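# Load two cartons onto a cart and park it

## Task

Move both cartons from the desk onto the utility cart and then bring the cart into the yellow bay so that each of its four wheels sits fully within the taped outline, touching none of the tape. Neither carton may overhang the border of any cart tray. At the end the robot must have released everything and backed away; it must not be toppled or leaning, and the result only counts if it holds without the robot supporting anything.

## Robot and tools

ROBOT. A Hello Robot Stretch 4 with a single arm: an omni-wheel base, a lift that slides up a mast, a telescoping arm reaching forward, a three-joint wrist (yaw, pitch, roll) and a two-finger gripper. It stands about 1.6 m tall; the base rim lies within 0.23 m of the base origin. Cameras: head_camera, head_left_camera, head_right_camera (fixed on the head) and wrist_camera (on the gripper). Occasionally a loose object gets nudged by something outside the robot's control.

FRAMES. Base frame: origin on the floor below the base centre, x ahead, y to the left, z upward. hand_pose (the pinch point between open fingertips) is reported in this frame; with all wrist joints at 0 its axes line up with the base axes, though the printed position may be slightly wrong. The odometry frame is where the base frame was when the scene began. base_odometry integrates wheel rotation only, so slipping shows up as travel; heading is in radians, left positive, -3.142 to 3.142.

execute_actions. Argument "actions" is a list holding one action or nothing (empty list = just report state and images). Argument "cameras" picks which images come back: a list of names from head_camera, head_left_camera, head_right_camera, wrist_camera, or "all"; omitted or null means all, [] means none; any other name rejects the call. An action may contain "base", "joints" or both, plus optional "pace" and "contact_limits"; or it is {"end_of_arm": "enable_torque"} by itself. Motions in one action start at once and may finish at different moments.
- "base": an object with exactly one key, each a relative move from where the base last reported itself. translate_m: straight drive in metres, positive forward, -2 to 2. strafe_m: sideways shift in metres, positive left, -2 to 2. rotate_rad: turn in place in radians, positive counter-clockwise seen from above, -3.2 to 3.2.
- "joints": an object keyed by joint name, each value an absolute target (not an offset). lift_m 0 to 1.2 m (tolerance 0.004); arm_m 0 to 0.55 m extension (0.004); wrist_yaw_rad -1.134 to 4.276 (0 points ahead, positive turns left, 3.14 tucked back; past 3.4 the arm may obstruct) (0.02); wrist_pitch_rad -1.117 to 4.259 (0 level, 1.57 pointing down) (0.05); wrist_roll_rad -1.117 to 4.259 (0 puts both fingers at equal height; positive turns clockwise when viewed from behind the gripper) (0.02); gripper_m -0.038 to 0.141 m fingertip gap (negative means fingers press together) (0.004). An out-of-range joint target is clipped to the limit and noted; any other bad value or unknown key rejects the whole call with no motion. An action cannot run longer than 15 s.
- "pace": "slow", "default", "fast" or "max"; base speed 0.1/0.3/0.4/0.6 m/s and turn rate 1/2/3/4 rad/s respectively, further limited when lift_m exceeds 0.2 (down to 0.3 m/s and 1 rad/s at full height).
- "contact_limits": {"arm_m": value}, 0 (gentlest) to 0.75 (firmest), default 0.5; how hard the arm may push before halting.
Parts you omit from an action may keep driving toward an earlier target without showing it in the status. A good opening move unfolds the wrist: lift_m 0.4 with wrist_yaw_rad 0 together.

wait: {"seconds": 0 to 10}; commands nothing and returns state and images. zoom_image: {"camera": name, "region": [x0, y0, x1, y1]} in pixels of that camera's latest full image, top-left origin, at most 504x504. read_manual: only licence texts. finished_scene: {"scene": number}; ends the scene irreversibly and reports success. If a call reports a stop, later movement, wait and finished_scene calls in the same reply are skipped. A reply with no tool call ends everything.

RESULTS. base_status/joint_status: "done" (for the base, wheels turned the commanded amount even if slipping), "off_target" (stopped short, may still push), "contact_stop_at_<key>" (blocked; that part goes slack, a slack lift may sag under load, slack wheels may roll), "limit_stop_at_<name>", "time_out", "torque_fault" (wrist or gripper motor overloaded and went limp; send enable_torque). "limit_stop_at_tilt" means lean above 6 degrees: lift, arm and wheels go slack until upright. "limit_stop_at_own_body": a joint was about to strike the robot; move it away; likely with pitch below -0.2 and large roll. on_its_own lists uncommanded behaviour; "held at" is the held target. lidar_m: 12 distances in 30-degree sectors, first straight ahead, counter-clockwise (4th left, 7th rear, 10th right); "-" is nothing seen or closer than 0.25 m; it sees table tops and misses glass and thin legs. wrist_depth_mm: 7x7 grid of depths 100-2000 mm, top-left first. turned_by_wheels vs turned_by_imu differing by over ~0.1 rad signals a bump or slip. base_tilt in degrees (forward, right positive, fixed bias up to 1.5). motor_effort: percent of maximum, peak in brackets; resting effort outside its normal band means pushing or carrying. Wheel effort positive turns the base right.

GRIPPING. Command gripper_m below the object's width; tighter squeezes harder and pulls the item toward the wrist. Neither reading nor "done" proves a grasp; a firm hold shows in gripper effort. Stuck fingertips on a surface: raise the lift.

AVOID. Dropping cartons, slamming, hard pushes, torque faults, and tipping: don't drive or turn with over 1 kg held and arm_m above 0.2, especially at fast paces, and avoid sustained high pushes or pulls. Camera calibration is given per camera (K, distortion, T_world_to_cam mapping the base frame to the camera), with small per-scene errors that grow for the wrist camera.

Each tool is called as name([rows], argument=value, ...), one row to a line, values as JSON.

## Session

execute_actions(actions=[])

Scene clock: 0.00 s.
base_odometry: x=+0.000 y=+0.000 heading=+0.000 (m, m, rad; odometry frame)
turned_by_wheels: +0.000 (rad since the last result)
turned_by_imu: +0.000 (rad since the last result)
base_tilt: forward=+0.5 right=-0.1 (deg)
lidar_m: 2.22 0.98 0.75 0.74 0.83 1.52 1.50 1.65 2.49 1.06 1.07 2.19
base_status: not commanded
joint_positions: lift_m=+0.285 arm_m=+0.000 wrist_yaw_rad=+3.129 wrist_pitch_rad=+0.003 wrist_roll_rad=-0.008 gripper_m=+0.057
joint_status: not commanded
motor_effort: lift_m=+18 arm_m=-1 wrist_yaw_rad=+1 wrist_pitch_rad=-8 wrist_roll_rad=+0 gripper_m=-7 wheel_0=-1 wheel_1=+1 wheel_2=+0 (%)
hand_pose: x=-0.1160 y=+0.0910 z=+0.4619 quat_wxyz=(+0.006, -0.002, -0.004, +1.000) (m; base frame)
wrist_depth_mm: - 136 1661 1661 1618 1499 1499 / - 130 271 1618 1576 1537 1499 / - 120 163 1618 1576 1537 1499 / - 136 208 1618 1576 1499 1537 / 135 1708 1661 1618 1576 1537 1499 / 1618 1708 194 1576 189 1537 1464 / 1078 1160 1138 138 1098 1042 1078
pictures: head_camera, head_left_camera, head_right_camera, wrist_camera
camera_calibration (this result's frames):
wrist_camera: T_world_to_cam=[[-0.000696552, 0.999298, -0.0374486, -0.0663478], [-0.0132787, -0.0374546, -0.99921, 0.524046], [-0.999912, -0.000198732, 0.0132955, 0.100611], [0, 0, 0, 1]] pos_world=[0.107515, 0.0859492, 0.51981]
Images, in order (width x height): head_camera 420x560, head_left_camera 420x672, head_right_camera 420x672, wrist_camera 616x392.

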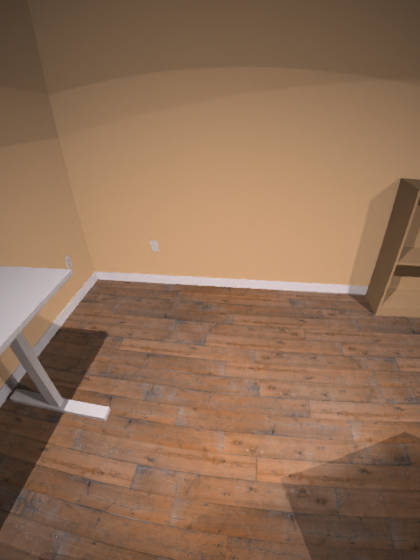

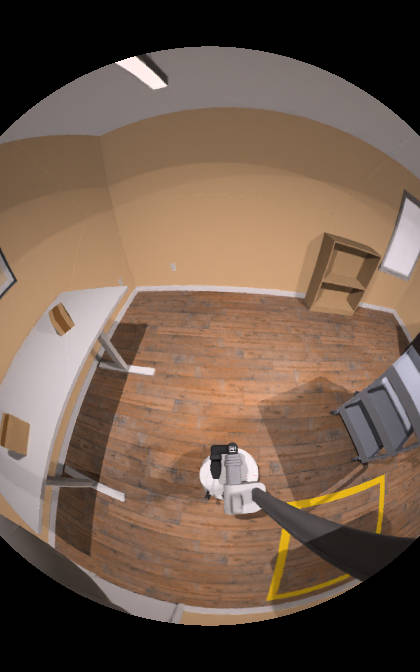

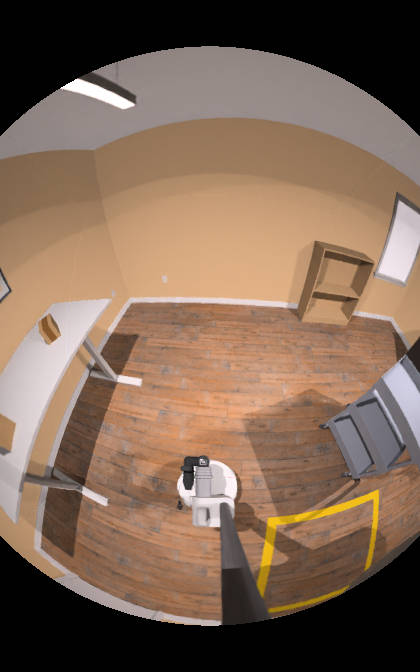

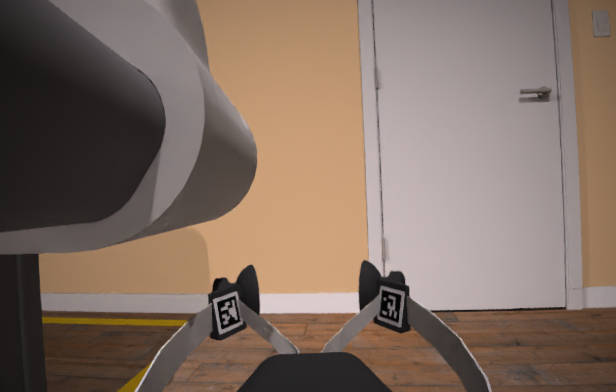

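execute_actions([
  {"base":{"rotate_rad":1.46},"joints":{"lift_m":1.0,"wrist_yaw_rad":0,"wrist_pitch_rad":0.6,"gripper_m":0.14},"pace":"fast"},
])

Scene clock: 4.50 s.
base_odometry: x=+0.000 y=+0.000 heading=+1.460 (m, m, rad; odometry frame)
turned_by_wheels: +1.460 (rad since the last result)
turned_by_imu: +1.456 (rad since the last result)
base_tilt: forward=+0.4 right=-0.2 (deg)
lidar_m: 0.74 0.78 1.54 1.50 1.58 2.22 1.06 1.06 2.20 2.20 1.08 0.78
base_status: done
joint_positions: lift_m=+1.000 arm_m=+0.000 wrist_yaw_rad=+0.000 wrist_pitch_rad=+0.602 wrist_roll_rad=-0.008 gripper_m=+0.140
joint_status: all done
motor_effort: lift_m=+24(25) arm_m=+0(1) wrist_yaw_rad=+0(7) wrist_pitch_rad=-7(8) wrist_roll_rad=-1(0) gripper_m=+1(4) wheel_0=+0(9) wheel_1=+1(6) wheel_2=+1(11) (%)
hand_pose: x=+0.4091 y=-0.0874 z=+1.0144 quat_wxyz=(+0.955, -0.004, +0.297, +0.001) (m; base frame)
wrist_depth_mm: 1205 1182 1138 1138 1182 1118 732 / 1060 809 676 768 759 732 732 / 621 609 585 585 609 597 597 / 1537 1499 1618 1618 1576 1618 1537 / 1708 1708 1618 1708 1661 1708 1537 / 1464 1366 1366 1430 1336 1255 1397 / 1281 1281 1255 138 1229 1205 1229
pictures: head_camera, head_left_camera, head_right_camera, wrist_camera
camera_calibration (this result's frames):
wrist_camera: T_world_to_cam=[[-0.0100152, -0.999213, -0.0383873, -0.0368705], [-0.552594, 0.0375254, -0.832606, 1.13464], [0.833391, 0.0128738, -0.552534, 0.443417], [0, 0, 0, 1]] pos_world=[0.257087, -0.0851278, 1.1883]
Images, in order (width x height): head_camera 420x560, head_left_camera 420x672, head_right_camera 420x672, wrist_camera 616x392.

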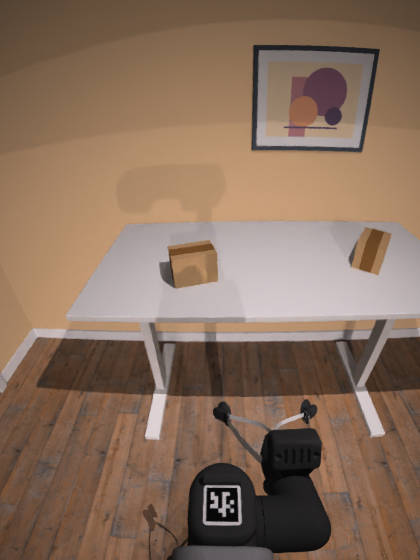

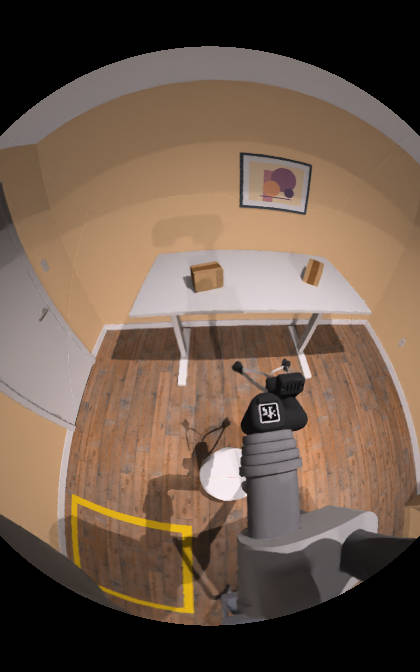

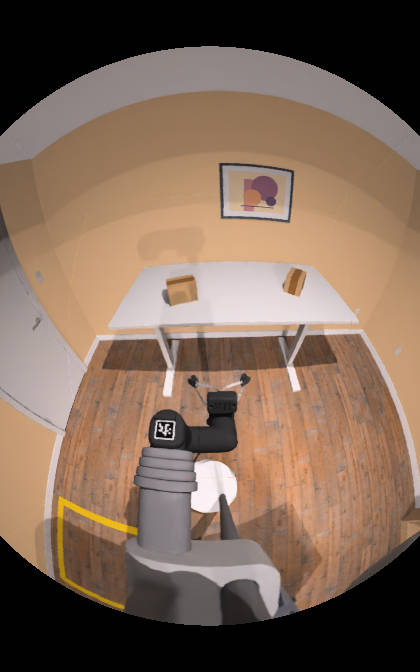

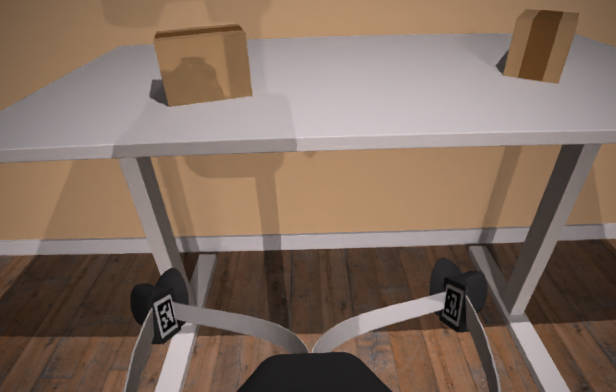

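execute_actions([
  {"base":{"translate_m":0.3},"joints":{"lift_m":1.198,"wrist_pitch_rad":1.57,"wrist_roll_rad":1.25},"pace":"fast"},
], cameras=[])

execute_actions([
  {"base":{"rotate_rad":-0.3},"pace":"fast"},
], cameras=[])

execute_actions([
  {"joints":{"arm_m":0.38,"wrist_roll_rad":-1.1},"pace":"fast"},
], cameras=["wrist_camera","head_left_camera"])

Scene clock: 14.20 s.
base_odometry: x=+0.033 y=+0.298 heading=+1.460 (m, m, rad; odometry frame)
turned_by_wheels: +0.000 (rad since the last result)
turned_by_imu: -0.002 (rad since the last result)
base_tilt: forward=+0.5 right=-0.1 (deg)
lidar_m: 0.46 0.50 0.66 1.48 1.60 2.20 1.37 1.34 2.31 2.22 0.64 0.49
base_status: done
joint_positions: lift_m=+1.198 arm_m=+0.000 wrist_yaw_rad=+0.000 wrist_pitch_rad=+1.570 wrist_roll_rad=+1.250 gripper_m=+0.140
joint_status: all done
motor_effort: lift_m=+23(26) arm_m=+0(0) wrist_yaw_rad=+0(1) wrist_pitch_rad=-2(4) wrist_roll_rad=+0(5) gripper_m=-1(2) wheel_0=+0(8) wheel_1=+1(9) wheel_2=+2(8) (%)
hand_pose: x=+0.1716 y=-0.0874 z=+1.0873 quat_wxyz=(+0.574, +0.414, +0.573, -0.413) (m; base frame)
wrist_depth_mm: 362 1308 1308 1308 1281 1308 1281 / 359 1281 1308 1308 1308 1336 1281 / 373 1308 1336 1308 1308 1308 1308 / 1308 1308 1308 1308 1308 1308 1308 / 1308 1308 1308 1098 1098 1308 1308 / 1205 1255 1308 1118 1078 366 345 / 1308 1308 1308 138 1336 1308 1308
pictures: none
No camera images: the call's "cameras" was empty. Leave "cameras" out to get every camera's image.

Scene clock: 15.57 s.
base_odometry: x=+0.033 y=+0.298 heading=+1.161 (m, m, rad; odometry frame)
turned_by_wheels: -0.299 (rad since the last result)
turned_by_imu: -0.299 (rad since the last result)
base_tilt: forward=+0.5 right=-0.2 (deg)
lidar_m: 0.47 0.45 0.52 1.51 1.51 1.77 1.50 1.34 2.36 2.22 1.00 0.55
base_status: done
joint_positions: lift_m=+1.198 arm_m=+0.000 wrist_yaw_rad=+0.000 wrist_pitch_rad=+1.570 wrist_roll_rad=+1.250 gripper_m=+0.140
joint_status: not commanded
motor_effort: lift_m=+23(24) arm_m=+0(0) wrist_yaw_rad=+0(1) wrist_pitch_rad=-1(0) wrist_roll_rad=+1(2) gripper_m=+1(3) wheel_0=+3(7) wheel_1=+2(5) wheel_2=+2(6) (%)
hand_pose: x=+0.1716 y=-0.0874 z=+1.0873 quat_wxyz=(+0.574, +0.414, +0.573, -0.413) (m; base frame)
wrist_depth_mm: 1281 1281 1308 1308 1308 1308 1308 / 1336 1308 1308 1308 1336 1308 1308 / 1308 1308 1308 1308 1336 1336 1308 / 1281 1308 1281 1308 1308 1308 1308 / 1308 1281 1308 1098 1098 1308 1308 / 1308 1336 1308 1098 1098 366 345 / 1308 1281 1308 138 1308 1308 1281
pictures: none
No camera images: the call's "cameras" was empty. Leave "cameras" out to get every camera's image.

Scene clock: 17.50 s.
base_odometry: x=+0.033 y=+0.298 heading=+1.161 (m, m, rad; odometry frame)
turned_by_wheels: +0.000 (rad since the last result)
turned_by_imu: -0.001 (rad since the last result)
base_tilt: forward=+0.6 right=-0.1 (deg)
lidar_m: 0.45 0.45 0.51 1.51 1.49 1.76 1.49 1.33 2.36 2.22 0.96 0.53
base_status: not commanded
joint_positions: lift_m=+1.198 arm_m=+0.379 wrist_yaw_rad=+0.000 wrist_pitch_rad=+1.570 wrist_roll_rad=-1.100 gripper_m=+0.140
joint_status: all done
motor_effort: lift_m=+24(23) arm_m=+6(7) wrist_yaw_rad=-1(1) wrist_pitch_rad=-2(0) wrist_roll_rad=+0(5) gripper_m=+0(3) wheel_0=+3(3) wheel_1=+2(3) wheel_2=+3(2) (%)
hand_pose: x=+0.5501 y=-0.0874 z=+1.0873 quat_wxyz=(+0.603, -0.370, +0.603, +0.369) (m; base frame)
wrist_depth_mm: 359 359 359 359 359 362 362 / 1281 362 359 359 362 362 362 / 1281 1336 362 359 362 359 362 / 1308 1281 357 359 359 359 359 / 1308 1098 1182 362 359 359 362 / 1308 946 1138 359 359 359 359 / 1308 1308 1308 138 362 359 357
pictures: head_left_camera, wrist_camera
camera_calibration (this result's frames):
wrist_camera: T_world_to_cam=[[0.869491, -0.493792, -0.0124626, -0.500495], [-0.493942, -0.869335, -0.01665, 0.274477], [-0.00261255, 0.0206328, -0.999784, 1.31309], [0, 0, 0, 1]] pos_world=[0.574182, -0.0356203, 1.31114]
Images, in order (width x height): head_left_camera 420x672, wrist_camera 616x392.

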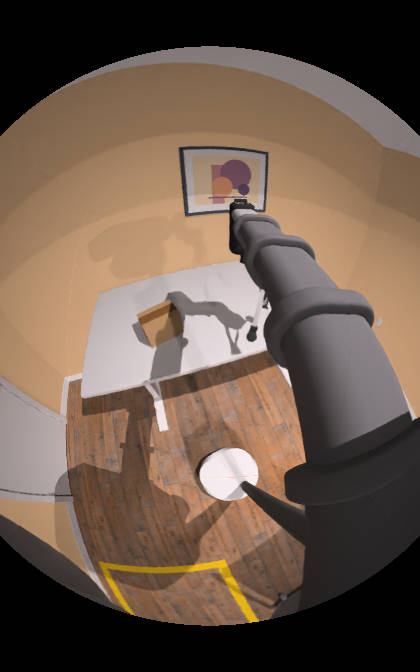

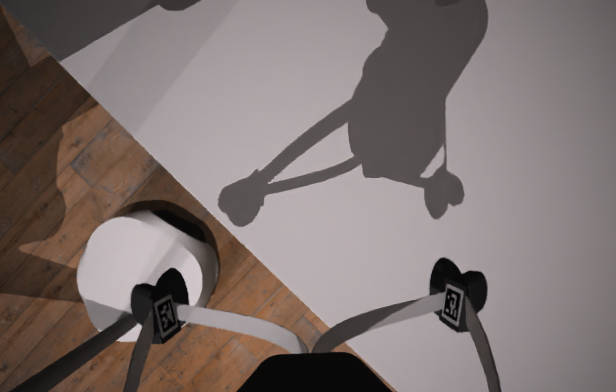

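execute_actions([
  {"base":{"rotate_rad":0.59},"joints":{"arm_m":0.47,"wrist_roll_rad":1.54}},
], cameras=["wrist_camera","head_right_camera"])

Scene clock: 22.30 s.
base_odometry: x=+0.033 y=+0.298 heading=+1.751 (m, m, rad; odometry frame)
turned_by_wheels: +0.590 (rad since the last result)
turned_by_imu: +0.587 (rad since the last result)
base_tilt: forward=+0.5 right=-0.1 (deg)
lidar_m: 0.45 0.56 1.50 1.50 1.82 1.48 1.34 2.35 2.22 0.86 0.51 0.44
base_status: done
joint_positions: lift_m=+1.198 arm_m=+0.469 wrist_yaw_rad=+0.000 wrist_pitch_rad=+1.570 wrist_roll_rad=+1.540 gripper_m=+0.140
joint_status: all done
motor_effort: lift_m=+23(23) arm_m=+6(6) wrist_yaw_rad=+0(0) wrist_pitch_rad=+0(1) wrist_roll_rad=+1(3) gripper_m=+0(0) wheel_0=-1(5) wheel_1=+0(5) wheel_2=-2(6) (%)
hand_pose: x=+0.6400 y=-0.0874 z=+1.0873 quat_wxyz=(+0.508, +0.492, +0.508, -0.492) (m; base frame)
wrist_depth_mm: 359 357 362 359 359 362 1308 / 357 359 359 362 362 364 1336 / 357 359 362 359 359 359 1308 / 359 359 241 359 359 362 1336 / 359 359 241 359 359 359 1078 / 359 357 241 359 359 359 1308 / 357 241 241 138 362 1308 1308
pictures: head_right_camera, wrist_camera
camera_calibration (this result's frames):
wrist_camera: T_world_to_cam=[[-0.999798, 0.0141409, -0.0142478, 0.664026], [0.0143703, 0.999767, -0.0161328, 0.156411], [0.0140164, -0.0163343, -0.999768, 1.29943], [0, 0, 0, 1]] pos_world=[0.643431, -0.144539, 1.31112]
Images, in order (width x height): head_right_camera 420x672, wrist_camera 616x392.

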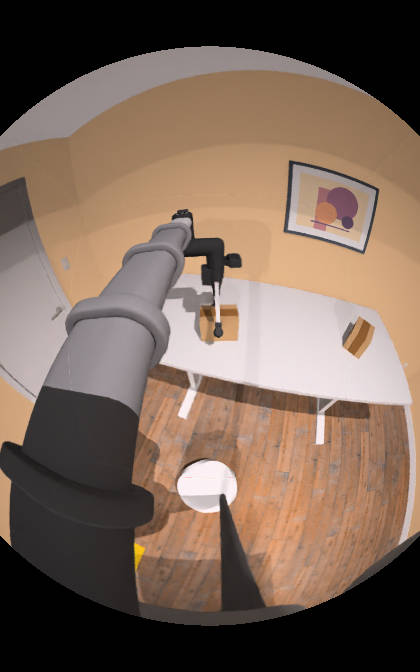

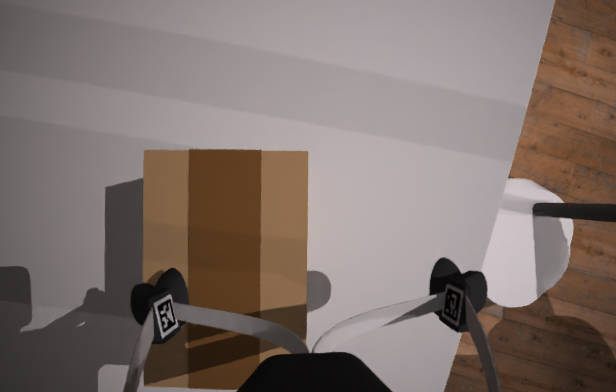

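execute_actions([
  {"joints":{"arm_m":0.526}},
], cameras=[])

execute_actions([
  {"joints":{"lift_m":1.125}},
], cameras=["wrist_camera"])

execute_actions([
  {"joints":{"gripper_m":0.02}},
], cameras=[])

execute_actions([
  {"joints":{"lift_m":1.195}},
], cameras=[])

execute_actions([
  {"base":{"rotate_rad":-2.97},"joints":{"arm_m":0.05,"wrist_roll_rad":0}},
], cameras=[])

execute_actions([
  {"base":{"translate_m":0.75},"joints":{"lift_m":1.1}},
])

Scene clock: 31.43 s.
base_odometry: x=+0.033 y=+0.298 heading=+1.751 (m, m, rad; odometry frame)
turned_by_wheels: +0.000 (rad since the last result)
turned_by_imu: -0.001 (rad since the last result)
base_tilt: forward=+0.5 right=-0.2 (deg)
lidar_m: 0.45 0.54 1.50 1.50 1.82 1.44 1.36 2.36 2.21 0.88 0.51 0.43
base_status: not commanded
joint_positions: lift_m=+1.198 arm_m=+0.525 wrist_yaw_rad=+0.000 wrist_pitch_rad=+1.570 wrist_roll_rad=+1.540 gripper_m=+0.140
joint_status: all done
motor_effort: lift_m=+23(24) arm_m=+7(7) wrist_yaw_rad=+0(0) wrist_pitch_rad=+0(1) wrist_roll_rad=+0(1) gripper_m=+2(2) wheel_0=-2(2) wheel_1=-1(1) wheel_2=-2(2) (%)
hand_pose: x=+0.6960 y=-0.0874 z=+1.0873 quat_wxyz=(+0.508, +0.492, +0.508, -0.492) (m; base frame)
wrist_depth_mm: 357 359 362 359 362 359 359 / 359 359 357 362 362 362 364 / 359 359 362 359 362 364 362 / 359 357 357 241 359 359 1078 / 357 359 362 242 359 362 1118 / 357 359 241 241 242 362 1308 / 357 359 359 138 362 359 1308
pictures: none
No camera images: the call's "cameras" was empty. Leave "cameras" out to get every camera's image.

Scene clock: 32.70 s.
base_odometry: x=+0.033 y=+0.298 heading=+1.751 (m, m, rad; odometry frame)
turned_by_wheels: +0.000 (rad since the last result)
turned_by_imu: +0.000 (rad since the last result)
base_tilt: forward=+0.5 right=-0.1 (deg)
lidar_m: 0.46 0.56 1.46 1.50 1.83 1.45 1.35 2.34 2.21 0.89 0.51 0.46
base_status: not commanded
joint_positions: lift_m=+1.126 arm_m=+0.525 wrist_yaw_rad=+0.000 wrist_pitch_rad=+1.571 wrist_roll_rad=+1.540 gripper_m=+0.140
joint_status: all done
motor_effort: lift_m=+8(19) arm_m=+6(7) wrist_yaw_rad=+1(1) wrist_pitch_rad=-3(3) wrist_roll_rad=+2(1) gripper_m=+3(3) wheel_0=-2(1) wheel_1=-1(1) wheel_2=-2(2) (%)
hand_pose: x=+0.6957 y=-0.0874 z=+1.0156 quat_wxyz=(+0.508, +0.492, +0.508, -0.492) (m; base frame)
wrist_depth_mm: 291 293 293 291 291 291 293 / 291 291 290 291 293 291 291 / 289 291 291 173 173 291 293 / 290 291 173 173 173 293 293 / 291 291 173 173 174 293 291 / 290 210 173 173 173 290 290 / 290 290 173 135 173 291 293
pictures: wrist_camera
camera_calibration (this result's frames):
wrist_camera: T_world_to_cam=[[-0.999806, 0.0144647, -0.0133667, 0.717839], [0.0146799, 0.999762, -0.0161456, 0.15425], [0.01313, -0.0163387, -0.99978, 1.22754], [0, 0, 0, 1]] pos_world=[0.699318, -0.144541, 1.23936]
Images, in order (width x height): wrist_camera 616x392.

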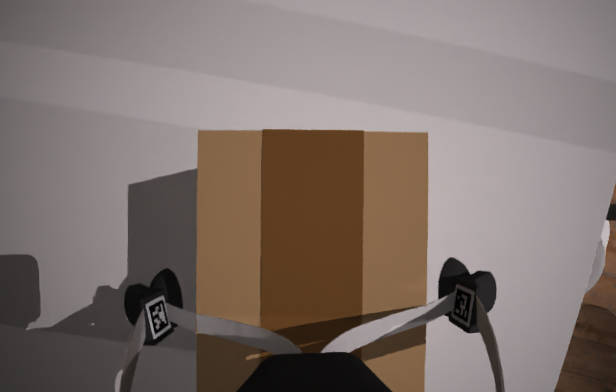

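Scene clock: 34.87 s.
base_odometry: x=+0.033 y=+0.298 heading=+1.751 (m, m, rad; odometry frame)
turned_by_wheels: +0.000 (rad since the last result)
turned_by_imu: -0.001 (rad since the last result)
base_tilt: forward=+0.5 right=-0.1 (deg)
lidar_m: 0.45 0.55 1.50 1.52 1.83 1.46 1.34 2.35 2.21 0.89 0.54 0.46
base_status: not commanded
joint_positions: lift_m=+1.125 arm_m=+0.525 wrist_yaw_rad=+0.000 wrist_pitch_rad=+1.570 wrist_roll_rad=+1.540 gripper_m=+0.021
joint_status: all done
motor_effort: lift_m=+16(16) arm_m=+6(6) wrist_yaw_rad=+1(2) wrist_pitch_rad=+1(4) wrist_roll_rad=+0(2) gripper_m=-40(41) wheel_0=-2(2) wheel_1=-1(1) wheel_2=-2(2) (%)
hand_pose: x=+0.6960 y=-0.0874 z=+1.0150 quat_wxyz=(+0.508, +0.492, +0.507, -0.492) (m; base frame)
wrist_depth_mm: 286 286 286 286 286 289 289 / 285 286 286 286 286 286 287 / 283 286 152 151 152 289 289 / 286 285 151 151 152 287 289 / 282 286 151 151 151 287 287 / 283 285 151 150 151 170 287 / 283 285 150 150 150 287 759
pictures: none
No camera images: the call's "cameras" was empty. Leave "cameras" out to get every camera's image.

Scene clock: 36.13 s.
base_odometry: x=+0.033 y=+0.298 heading=+1.751 (m, m, rad; odometry frame)
turned_by_wheels: +0.000 (rad since the last result)
turned_by_imu: +0.000 (rad since the last result)
base_tilt: forward=+0.5 right=-0.1 (deg)
lidar_m: 0.46 0.57 1.50 1.49 1.81 1.45 1.37 2.36 2.21 0.86 0.53 0.45
base_status: not commanded
joint_positions: lift_m=+1.194 arm_m=+0.525 wrist_yaw_rad=+0.000 wrist_pitch_rad=+1.570 wrist_roll_rad=+1.540 gripper_m=+0.021
joint_status: all done
motor_effort: lift_m=+26(27) arm_m=+6(6) wrist_yaw_rad=+1(0) wrist_pitch_rad=-1(1) wrist_roll_rad=+0(1) gripper_m=-38(38) wheel_0=-1(1) wheel_1=-1(1) wheel_2=-2(2) (%)
hand_pose: x=+0.6960 y=-0.0874 z=+1.0841 quat_wxyz=(+0.508, +0.492, +0.507, -0.492) (m; base frame)
wrist_depth_mm: 355 353 355 355 355 357 359 / 353 353 355 357 353 357 357 / 353 353 152 152 152 357 357 / 353 353 151 151 152 355 1060 / 353 355 151 151 151 355 1098 / 351 353 151 150 151 171 1308 / 353 353 150 150 151 355 1281
pictures: none
No camera images: the call's "cameras" was empty. Leave "cameras" out to get every camera's image.

Scene clock: 40.33 s.
base_odometry: x=+0.033 y=+0.298 heading=-1.219 (m, m, rad; odometry frame)
turned_by_wheels: -2.970 (rad since the last result)
turned_by_imu: -2.965 (rad since the last result)
base_tilt: forward=+0.6 right=-0.2 (deg)
lidar_m: 0.28 2.33 2.23 0.71 0.49 0.45 0.49 0.63 1.48 1.56 2.09 0.33
base_status: done
joint_positions: lift_m=+1.194 arm_m=+0.051 wrist_yaw_rad=+0.000 wrist_pitch_rad=+1.570 wrist_roll_rad=+0.000 gripper_m=+0.021
joint_status: all done
motor_effort: lift_m=+26(26) arm_m=-7(7) wrist_yaw_rad=+1(1) wrist_pitch_rad=-1(3) wrist_roll_rad=-1(7) gripper_m=-39(38) wheel_0=+2(7) wheel_1=+0(7) wheel_2=+3(6) (%)
hand_pose: x=+0.2222 y=-0.0874 z=+1.0841 quat_wxyz=(+0.707, +0.000, +0.707, +0.000) (m; base frame)
wrist_depth_mm: 1308 1281 1308 1308 1281 1308 1308 / 1308 1281 1308 1308 1281 1308 1308 / 1308 1308 151 152 151 1308 1308 / 1336 1281 151 151 152 1308 1308 / 1308 1308 151 151 151 1281 1308 / 1281 1281 151 150 151 171 1281 / 1308 1308 150 150 150 1308 1308
pictures: none
No camera images: the call's "cameras" was empty. Leave "cameras" out to get every camera's image.

Scene clock: 44.33 s.
base_odometry: x=+0.292 y=-0.406 heading=-1.219 (m, m, rad; odometry frame)
turned_by_wheels: +0.000 (rad since the last result)
turned_by_imu: -0.002 (rad since the last result)
base_tilt: forward=+0.5 right=-0.1 (deg)
lidar_m: 0.30 1.74 1.87 1.92 1.21 1.12 1.15 1.92 1.85 1.91 0.79 0.62
base_status: done
joint_positions: lift_m=+1.100 arm_m=+0.051 wrist_yaw_rad=+0.000 wrist_pitch_rad=+1.570 wrist_roll_rad=+0.000 gripper_m=+0.021
joint_status: all done
motor_effort: lift_m=+17(27) arm_m=-6(7) wrist_yaw_rad=+0(0) wrist_pitch_rad=-2(4) wrist_roll_rad=-1(0) gripper_m=-40(40) wheel_0=+1(3) wheel_1=+1(6) wheel_2=+0(10) (%)
hand_pose: x=+0.2222 y=-0.0874 z=+0.9899 quat_wxyz=(+0.707, +0.000, +0.707, +0.000) (m; base frame)
wrist_depth_mm: 1205 1205 1205 1229 741 741 750 / 1182 1205 1205 1229 1060 1078 1205 / 1229 1229 152 152 152 1229 1205 / 1205 1205 151 151 151 1229 1229 / 1229 1205 151 151 151 1229 1229 / 1205 1205 151 150 151 171 1205 / 1205 1229 150 150 150 1182 1205
pictures: head_camera, head_left_camera, head_right_camera, wrist_camera
camera_calibration (this result's frames):
wrist_camera: T_world_to_cam=[[-0.0458107, -0.998861, -0.0133719, -0.0565036], [-0.998801, 0.0460308, -0.0166372, 0.303063], [0.0172338, 0.0125937, -0.999772, 1.20968], [0, 0, 0, 1]] pos_world=[0.279264, -0.0856239, 1.21369]
Images, in order (width x height): head_camera 420x560, head_left_camera 420x672, head_right_camera 420x672, wrist_camera 616x392.

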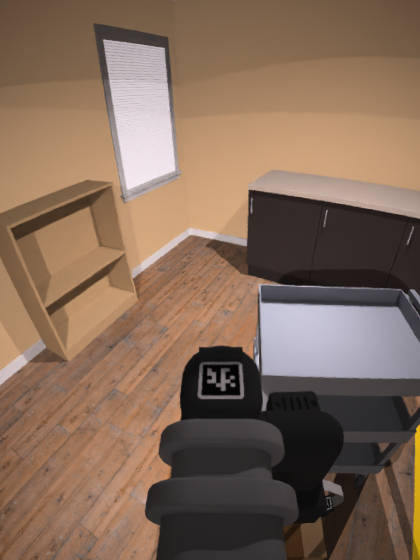

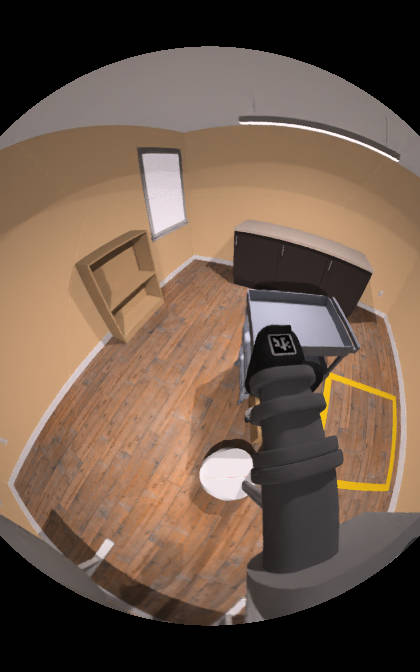

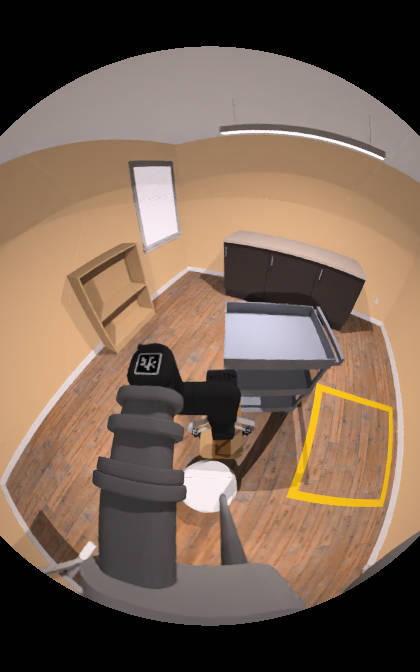

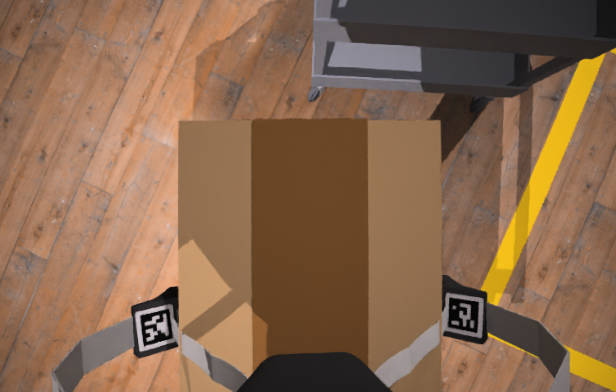

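execute_actions([
  {"base":{"strafe_m":-0.2},"joints":{"arm_m":0.548}},
], cameras=["wrist_camera","head_right_camera"])

execute_actions([
  {"joints":{"lift_m":0.968}},
], cameras=["wrist_camera","head_right_camera"])

Scene clock: 50.63 s.
base_odometry: x=+0.104 y=-0.475 heading=-1.219 (m, m, rad; odometry frame)
turned_by_wheels: +0.000 (rad since the last result)
turned_by_imu: -0.002 (rad since the last result)
base_tilt: forward=+0.5 right=-0.1 (deg)
lidar_m: 0.56 1.86 1.93 2.12 1.29 1.21 1.26 1.77 1.67 1.72 0.77 0.59
base_status: done
joint_positions: lift_m=+1.100 arm_m=+0.547 wrist_yaw_rad=+0.000 wrist_pitch_rad=+1.570 wrist_roll_rad=+0.000 gripper_m=+0.021
joint_status: all done
motor_effort: lift_m=+17(17) arm_m=+6(7) wrist_yaw_rad=-1(1) wrist_pitch_rad=+0(4) wrist_roll_rad=-1(2) gripper_m=-37(40) wheel_0=+0(10) wheel_1=+2(9) wheel_2=-1(1) (%)
hand_pose: x=+0.7180 y=-0.0874 z=+0.9899 quat_wxyz=(+0.707, +0.000, +0.707, +0.000) (m; base frame)
wrist_depth_mm: 1205 1229 413 415 418 413 418 / 1205 1205 415 415 418 415 415 / 1229 1205 152 151 152 418 415 / 1205 1182 151 151 151 418 418 / 1205 1205 151 151 151 415 418 / 1229 349 151 150 151 171 415 / 1205 347 150 150 150 397 375
pictures: head_right_camera, wrist_camera
camera_calibration (this result's frames):
wrist_camera: T_world_to_cam=[[-0.0453364, -0.998882, -0.0133821, -0.034123], [-0.998819, 0.0455594, -0.0168631, 0.798463], [0.0174539, 0.0126018, -0.999768, 1.20098], [0, 0, 0, 1]] pos_world=[0.775012, -0.0855968, 1.21371]
Images, in order (width x height): head_right_camera 420x672, wrist_camera 616x392.

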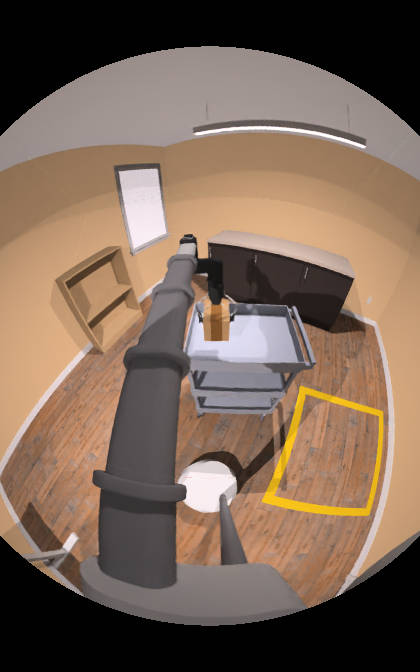

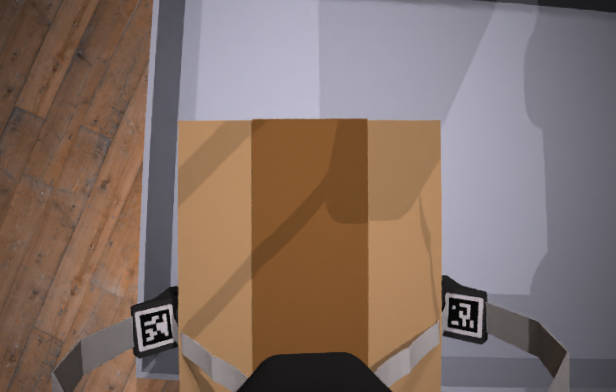

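Scene clock: 52.23 s.
base_odometry: x=+0.104 y=-0.475 heading=-1.219 (m, m, rad; odometry frame)
turned_by_wheels: +0.000 (rad since the last result)
turned_by_imu: -0.001 (rad since the last result)
base_tilt: forward=+0.5 right=-0.1 (deg)
lidar_m: 0.56 1.86 1.91 2.10 1.28 1.22 1.27 1.77 1.67 1.72 0.77 0.60
base_status: not commanded
joint_positions: lift_m=+0.968 arm_m=+0.547 wrist_yaw_rad=+0.000 wrist_pitch_rad=+1.570 wrist_roll_rad=+0.000 gripper_m=+0.021
joint_status: all done
motor_effort: lift_m=+16(16) arm_m=+6(6) wrist_yaw_rad=+0(1) wrist_pitch_rad=-2(1) wrist_roll_rad=-1(1) gripper_m=-39(42) wheel_0=-1(1) wheel_1=+2(2) wheel_2=-1(1) (%)
hand_pose: x=+0.7179 y=-0.0874 z=+0.8579 quat_wxyz=(+0.707, +0.000, +0.707, +0.000) (m; base frame)
wrist_depth_mm: 654 285 283 285 286 285 286 / 654 285 285 285 286 286 286 / 661 285 152 151 152 285 285 / 243 285 151 151 152 285 286 / 238 285 151 151 151 286 285 / 239 262 151 150 151 170 285 / 218 281 150 150 150 286 286
pictures: head_right_camera, wrist_camera
camera_calibration (this result's frames):
wrist_camera: T_world_to_cam=[[-0.0453429, -0.998882, -0.013375, -0.0358918], [-0.998822, 0.0455639, -0.016708, 0.796067], [0.0172987, 0.0126017, -0.999771, 1.06918], [0, 0, 0, 1]] pos_world=[0.775006, -0.0855971, 1.08176]
Images, in order (width x height): head_right_camera 420x672, wrist_camera 616x392.

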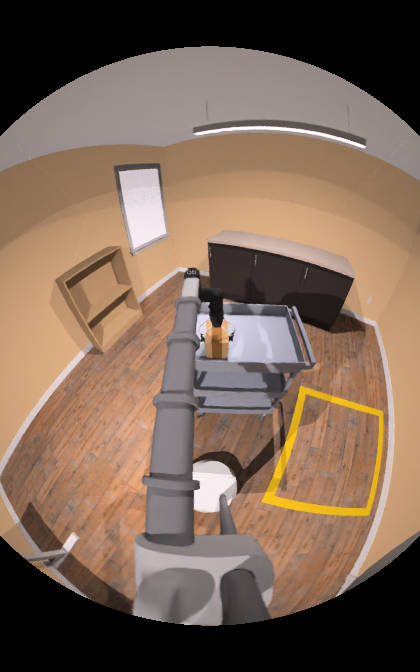

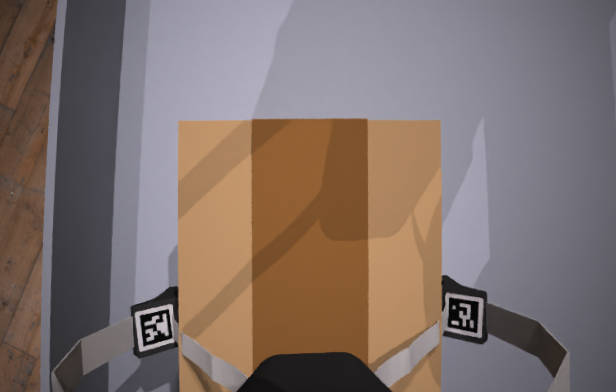

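execute_actions([
  {"joints":{"gripper_m":0.14}},
], cameras=[])

execute_actions([
  {"joints":{"lift_m":1.07},"pace":"fast"},
], cameras=["wrist_camera"])

execute_actions([
  {"base":{"rotate_rad":2.47},"joints":{"lift_m":1.198,"arm_m":0.05,"wrist_roll_rad":0.34},"pace":"fast"},
], cameras=[])

execute_actions([
  {"base":{"translate_m":0.85},"joints":{"arm_m":0.45},"pace":"fast"},
], cameras=["wrist_camera","head_right_camera"])

Scene clock: 62.50 s.
base_odometry: x=+0.104 y=-0.475 heading=-1.219 (m, m, rad; odometry frame)
turned_by_wheels: +0.000 (rad since the last result)
turned_by_imu: -0.002 (rad since the last result)
base_tilt: forward=+0.5 right=-0.1 (deg)
lidar_m: 0.57 1.88 1.91 2.10 1.29 1.23 1.27 1.77 1.66 1.73 0.79 0.59
base_status: not commanded
joint_positions: lift_m=+0.968 arm_m=+0.547 wrist_yaw_rad=+0.000 wrist_pitch_rad=+1.571 wrist_roll_rad=+0.000 gripper_m=+0.140
joint_status: all done
motor_effort: lift_m=+16(16) arm_m=+6(7) wrist_yaw_rad=+2(4) wrist_pitch_rad=-2(13) wrist_roll_rad=+1(1) gripper_m=-1(37) wheel_0=-1(1) wheel_1=+2(2) wheel_2=+0(0) (%)
hand_pose: x=+0.7177 y=-0.0874 z=+0.8579 quat_wxyz=(+0.707, +0.000, +0.707, +0.000) (m; base frame)
wrist_depth_mm: 1078 290 293 291 291 293 293 / 1078 291 291 291 291 291 293 / 661 290 173 172 173 293 293 / 661 290 172 172 173 291 291 / 668 289 172 172 172 291 291 / 661 208 172 172 172 208 290 / 668 289 172 135 172 289 291
pictures: none
No camera images: the call's "cameras" was empty. Leave "cameras" out to get every camera's image.

Scene clock: 63.70 s.
base_odometry: x=+0.104 y=-0.475 heading=-1.219 (m, m, rad; odometry frame)
turned_by_wheels: +0.000 (rad since the last result)
turned_by_imu: +0.000 (rad since the last result)
base_tilt: forward=+0.6 right=-0.1 (deg)
lidar_m: 0.58 1.88 1.92 2.11 1.29 1.21 1.25 1.78 1.67 1.72 0.77 0.60
base_status: not commanded
joint_positions: lift_m=+1.070 arm_m=+0.547 wrist_yaw_rad=+0.000 wrist_pitch_rad=+1.570 wrist_roll_rad=+0.000 gripper_m=+0.140
joint_status: all done
motor_effort: lift_m=+24(22) arm_m=+6(6) wrist_yaw_rad=+1(1) wrist_pitch_rad=+0(2) wrist_roll_rad=+0(1) gripper_m=+3(0) wheel_0=-1(1) wheel_1=+2(2) wheel_2=+0(0) (%)
hand_pose: x=+0.7180 y=-0.0874 z=+0.9593 quat_wxyz=(+0.707, +0.000, +0.707, +0.000) (m; base frame)
wrist_depth_mm: 1182 1160 389 389 389 389 389 / 1182 1182 387 389 389 389 387 / 1205 387 389 389 389 387 387 / 1182 387 389 270 389 392 389 / 1182 389 387 270 387 387 387 / 1182 324 268 268 271 387 387 / 1182 377 355 138 379 387 389
pictures: wrist_camera
camera_calibration (this result's frames):
wrist_camera: T_world_to_cam=[[-0.0456003, -0.99887, -0.0133873, -0.0343349], [-0.998805, 0.0458248, -0.016977, 0.798111], [0.0175713, 0.0125971, -0.999766, 1.17032], [0, 0, 0, 1]] pos_world=[0.775028, -0.0856121, 1.18313]
Images, in order (width x height): wrist_camera 616x392.

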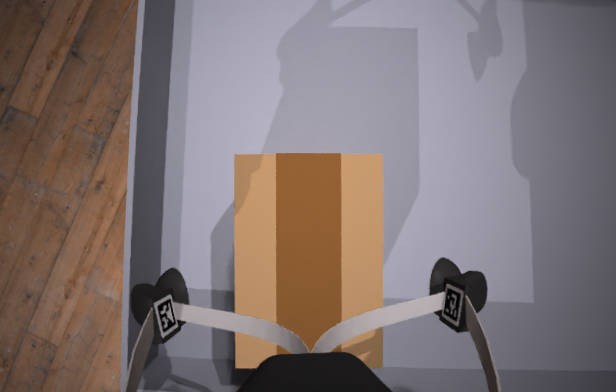

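Scene clock: 66.77 s.
base_odometry: x=+0.104 y=-0.475 heading=+1.250 (m, m, rad; odometry frame)
turned_by_wheels: +2.469 (rad since the last result)
turned_by_imu: +2.464 (rad since the last result)
base_tilt: forward=+0.5 right=-0.1 (deg)
lidar_m: 1.21 1.22 1.86 1.70 1.70 2.05 0.61 0.57 0.59 1.87 2.07 1.36
base_status: done
joint_positions: lift_m=+1.198 arm_m=+0.051 wrist_yaw_rad=+0.000 wrist_pitch_rad=+1.570 wrist_roll_rad=+0.340 gripper_m=+0.140
joint_status: all done
motor_effort: lift_m=+23(27) arm_m=-7(8) wrist_yaw_rad=+1(0) wrist_pitch_rad=-1(1) wrist_roll_rad=+1(8) gripper_m=+2(0) wheel_0=-3(8) wheel_1=-1(6) wheel_2=-3(6) (%)
hand_pose: x=+0.2223 y=-0.0874 z=+1.0874 quat_wxyz=(+0.697, +0.120, +0.697, -0.120) (m; base frame)
wrist_depth_mm: 1281 1308 1308 1308 1308 1308 1308 / 1336 1308 1308 1336 1308 1308 1308 / 1281 1281 1308 1308 1308 1308 1336 / 1308 1308 1308 1308 1308 1308 1308 / 1308 1308 1308 1078 1308 1308 1308 / 1308 1281 1078 1098 1138 1308 1336 / 1308 1281 1308 138 1308 1308 1336
pictures: none
No camera images: the call's "cameras" was empty. Leave "cameras" out to get every camera's image.

Scene clock: 71.07 s.
base_odometry: x=+0.371 y=+0.332 heading=+1.251 (m, m, rad; odometry frame)
turned_by_wheels: +0.000 (rad since the last result)
turned_by_imu: -0.002 (rad since the last result)
base_tilt: forward=+0.5 right=+0.0 (deg)
lidar_m: 0.38 0.38 0.47 0.87 1.83 2.25 1.38 1.34 2.12 1.89 0.71 0.43
base_status: done
joint_positions: lift_m=+1.198 arm_m=+0.449 wrist_yaw_rad=+0.000 wrist_pitch_rad=+1.570 wrist_roll_rad=+0.340 gripper_m=+0.140
joint_status: all done
motor_effort: lift_m=+23(23) arm_m=+6(8) wrist_yaw_rad=+0(1) wrist_pitch_rad=+0(1) wrist_roll_rad=+0(0) gripper_m=+1(1) wheel_0=+2(7) wheel_1=+1(5) wheel_2=+2(10) (%)
hand_pose: x=+0.6200 y=-0.0874 z=+1.0874 quat_wxyz=(+0.697, +0.120, +0.697, -0.120) (m; base frame)
wrist_depth_mm: 359 359 242 241 359 362 362 / 359 359 242 241 362 359 359 / 359 359 242 241 362 359 364 / 359 362 359 359 359 362 359 / 359 359 359 362 359 362 359 / 359 357 359 359 362 359 357 / 357 359 357 138 359 359 1308
pictures: head_right_camera, wrist_camera
camera_calibration (this result's frames):
wrist_camera: T_world_to_cam=[[-0.375797, -0.926602, -0.0136415, 0.174233], [-0.926469, 0.375992, -0.0168658, 0.686302], [0.0207569, 0.0063003, -0.999765, 1.29756], [0, 0, 0, 1]] pos_world=[0.674381, -0.104775, 1.31121]
Images, in order (width x height): head_right_camera 420x672, wrist_camera 616x392.

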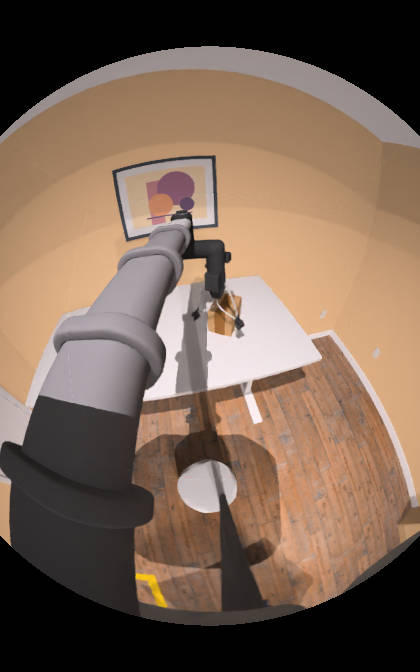

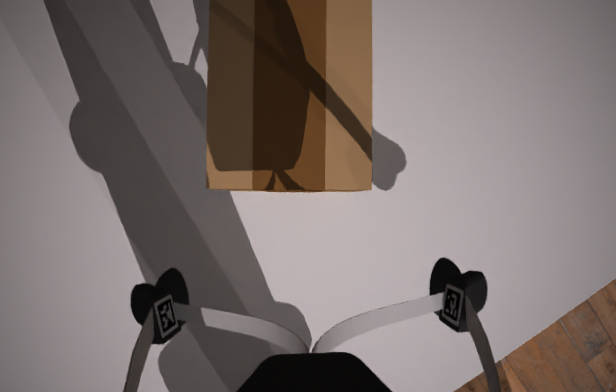

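execute_actions([
  {"base":{"translate_m":0.04},"joints":{"arm_m":0.545}},
], cameras=[])

execute_actions([
  {"base":{"strafe_m":-0.038}},
], cameras=["wrist_camera"])

Scene clock: 75.27 s.
base_odometry: x=+0.384 y=+0.370 heading=+1.251 (m, m, rad; odometry frame)
turned_by_wheels: +0.000 (rad since the last result)
turned_by_imu: -0.001 (rad since the last result)
base_tilt: forward=+0.5 right=-0.1 (deg)
lidar_m: 0.33 0.34 0.42 0.80 1.83 2.26 1.42 1.41 2.10 1.89 0.63 0.40
base_status: done
joint_positions: lift_m=+1.198 arm_m=+0.544 wrist_yaw_rad=+0.000 wrist_pitch_rad=+1.570 wrist_roll_rad=+0.340 gripper_m=+0.140
joint_status: all done
motor_effort: lift_m=+23(23) arm_m=+7(7) wrist_yaw_rad=+0(0) wrist_pitch_rad=-1(2) wrist_roll_rad=+0(1) gripper_m=+2(0) wheel_0=+1(4) wheel_1=+2(6) wheel_2=+2(9) (%)
hand_pose: x=+0.7150 y=-0.0874 z=+1.0874 quat_wxyz=(+0.697, +0.120, +0.697, -0.120) (m; base frame)
wrist_depth_mm: 359 359 362 362 359 359 362 / 359 359 359 362 359 359 359 / 359 359 359 362 243 362 362 / 359 357 359 242 242 359 362 / 359 359 357 242 241 359 362 / 357 357 359 241 242 242 362 / 357 357 357 138 242 359 362
pictures: none
No camera images: the call's "cameras" was empty. Leave "cameras" out to get every camera's image.

Scene clock: 76.27 s.
base_odometry: x=+0.420 y=+0.358 heading=+1.251 (m, m, rad; odometry frame)
turned_by_wheels: +0.000 (rad since the last result)
turned_by_imu: -0.001 (rad since the last result)
base_tilt: forward=+0.5 right=-0.1 (deg)
lidar_m: 0.34 0.35 0.43 0.82 1.87 2.31 1.38 1.34 2.07 1.83 0.68 0.39
base_status: done
joint_positions: lift_m=+1.198 arm_m=+0.544 wrist_yaw_rad=+0.000 wrist_pitch_rad=+1.570 wrist_roll_rad=+0.340 gripper_m=+0.140
joint_status: not commanded
motor_effort: lift_m=+23(23) arm_m=+6(6) wrist_yaw_rad=+0(0) wrist_pitch_rad=+0(0) wrist_roll_rad=+1(0) gripper_m=-1(1) wheel_0=-2(8) wheel_1=-2(4) wheel_2=+1(1) (%)
hand_pose: x=+0.7150 y=-0.0874 z=+1.0874 quat_wxyz=(+0.697, +0.120, +0.697, -0.120) (m; base frame)
wrist_depth_mm: 357 359 359 362 362 359 362 / 357 359 359 359 362 359 359 / 357 359 359 359 359 362 362 / 357 359 357 241 242 359 362 / 359 359 362 241 359 359 359 / 357 359 242 241 242 359 362 / 359 359 357 138 359 362 359
pictures: wrist_camera
camera_calibration (this result's frames):
wrist_camera: T_world_to_cam=[[-0.37586, -0.926576, -0.0136674, 0.210003], [-0.926443, 0.376055, -0.0169297, 0.774358], [0.0208264, 0.00629888, -0.999763, 1.29554], [0, 0, 0, 1]] pos_world=[0.769349, -0.104778, 1.31121]
Images, in order (width x height): wrist_camera 616x392.

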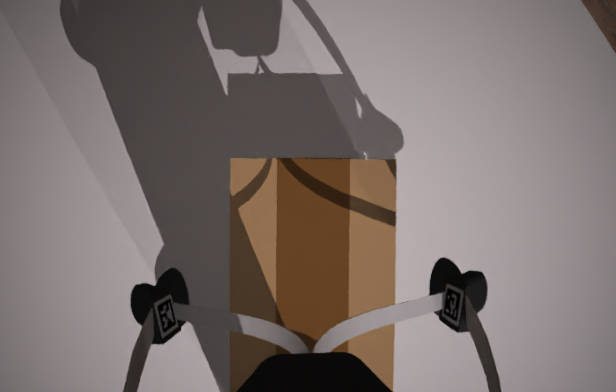

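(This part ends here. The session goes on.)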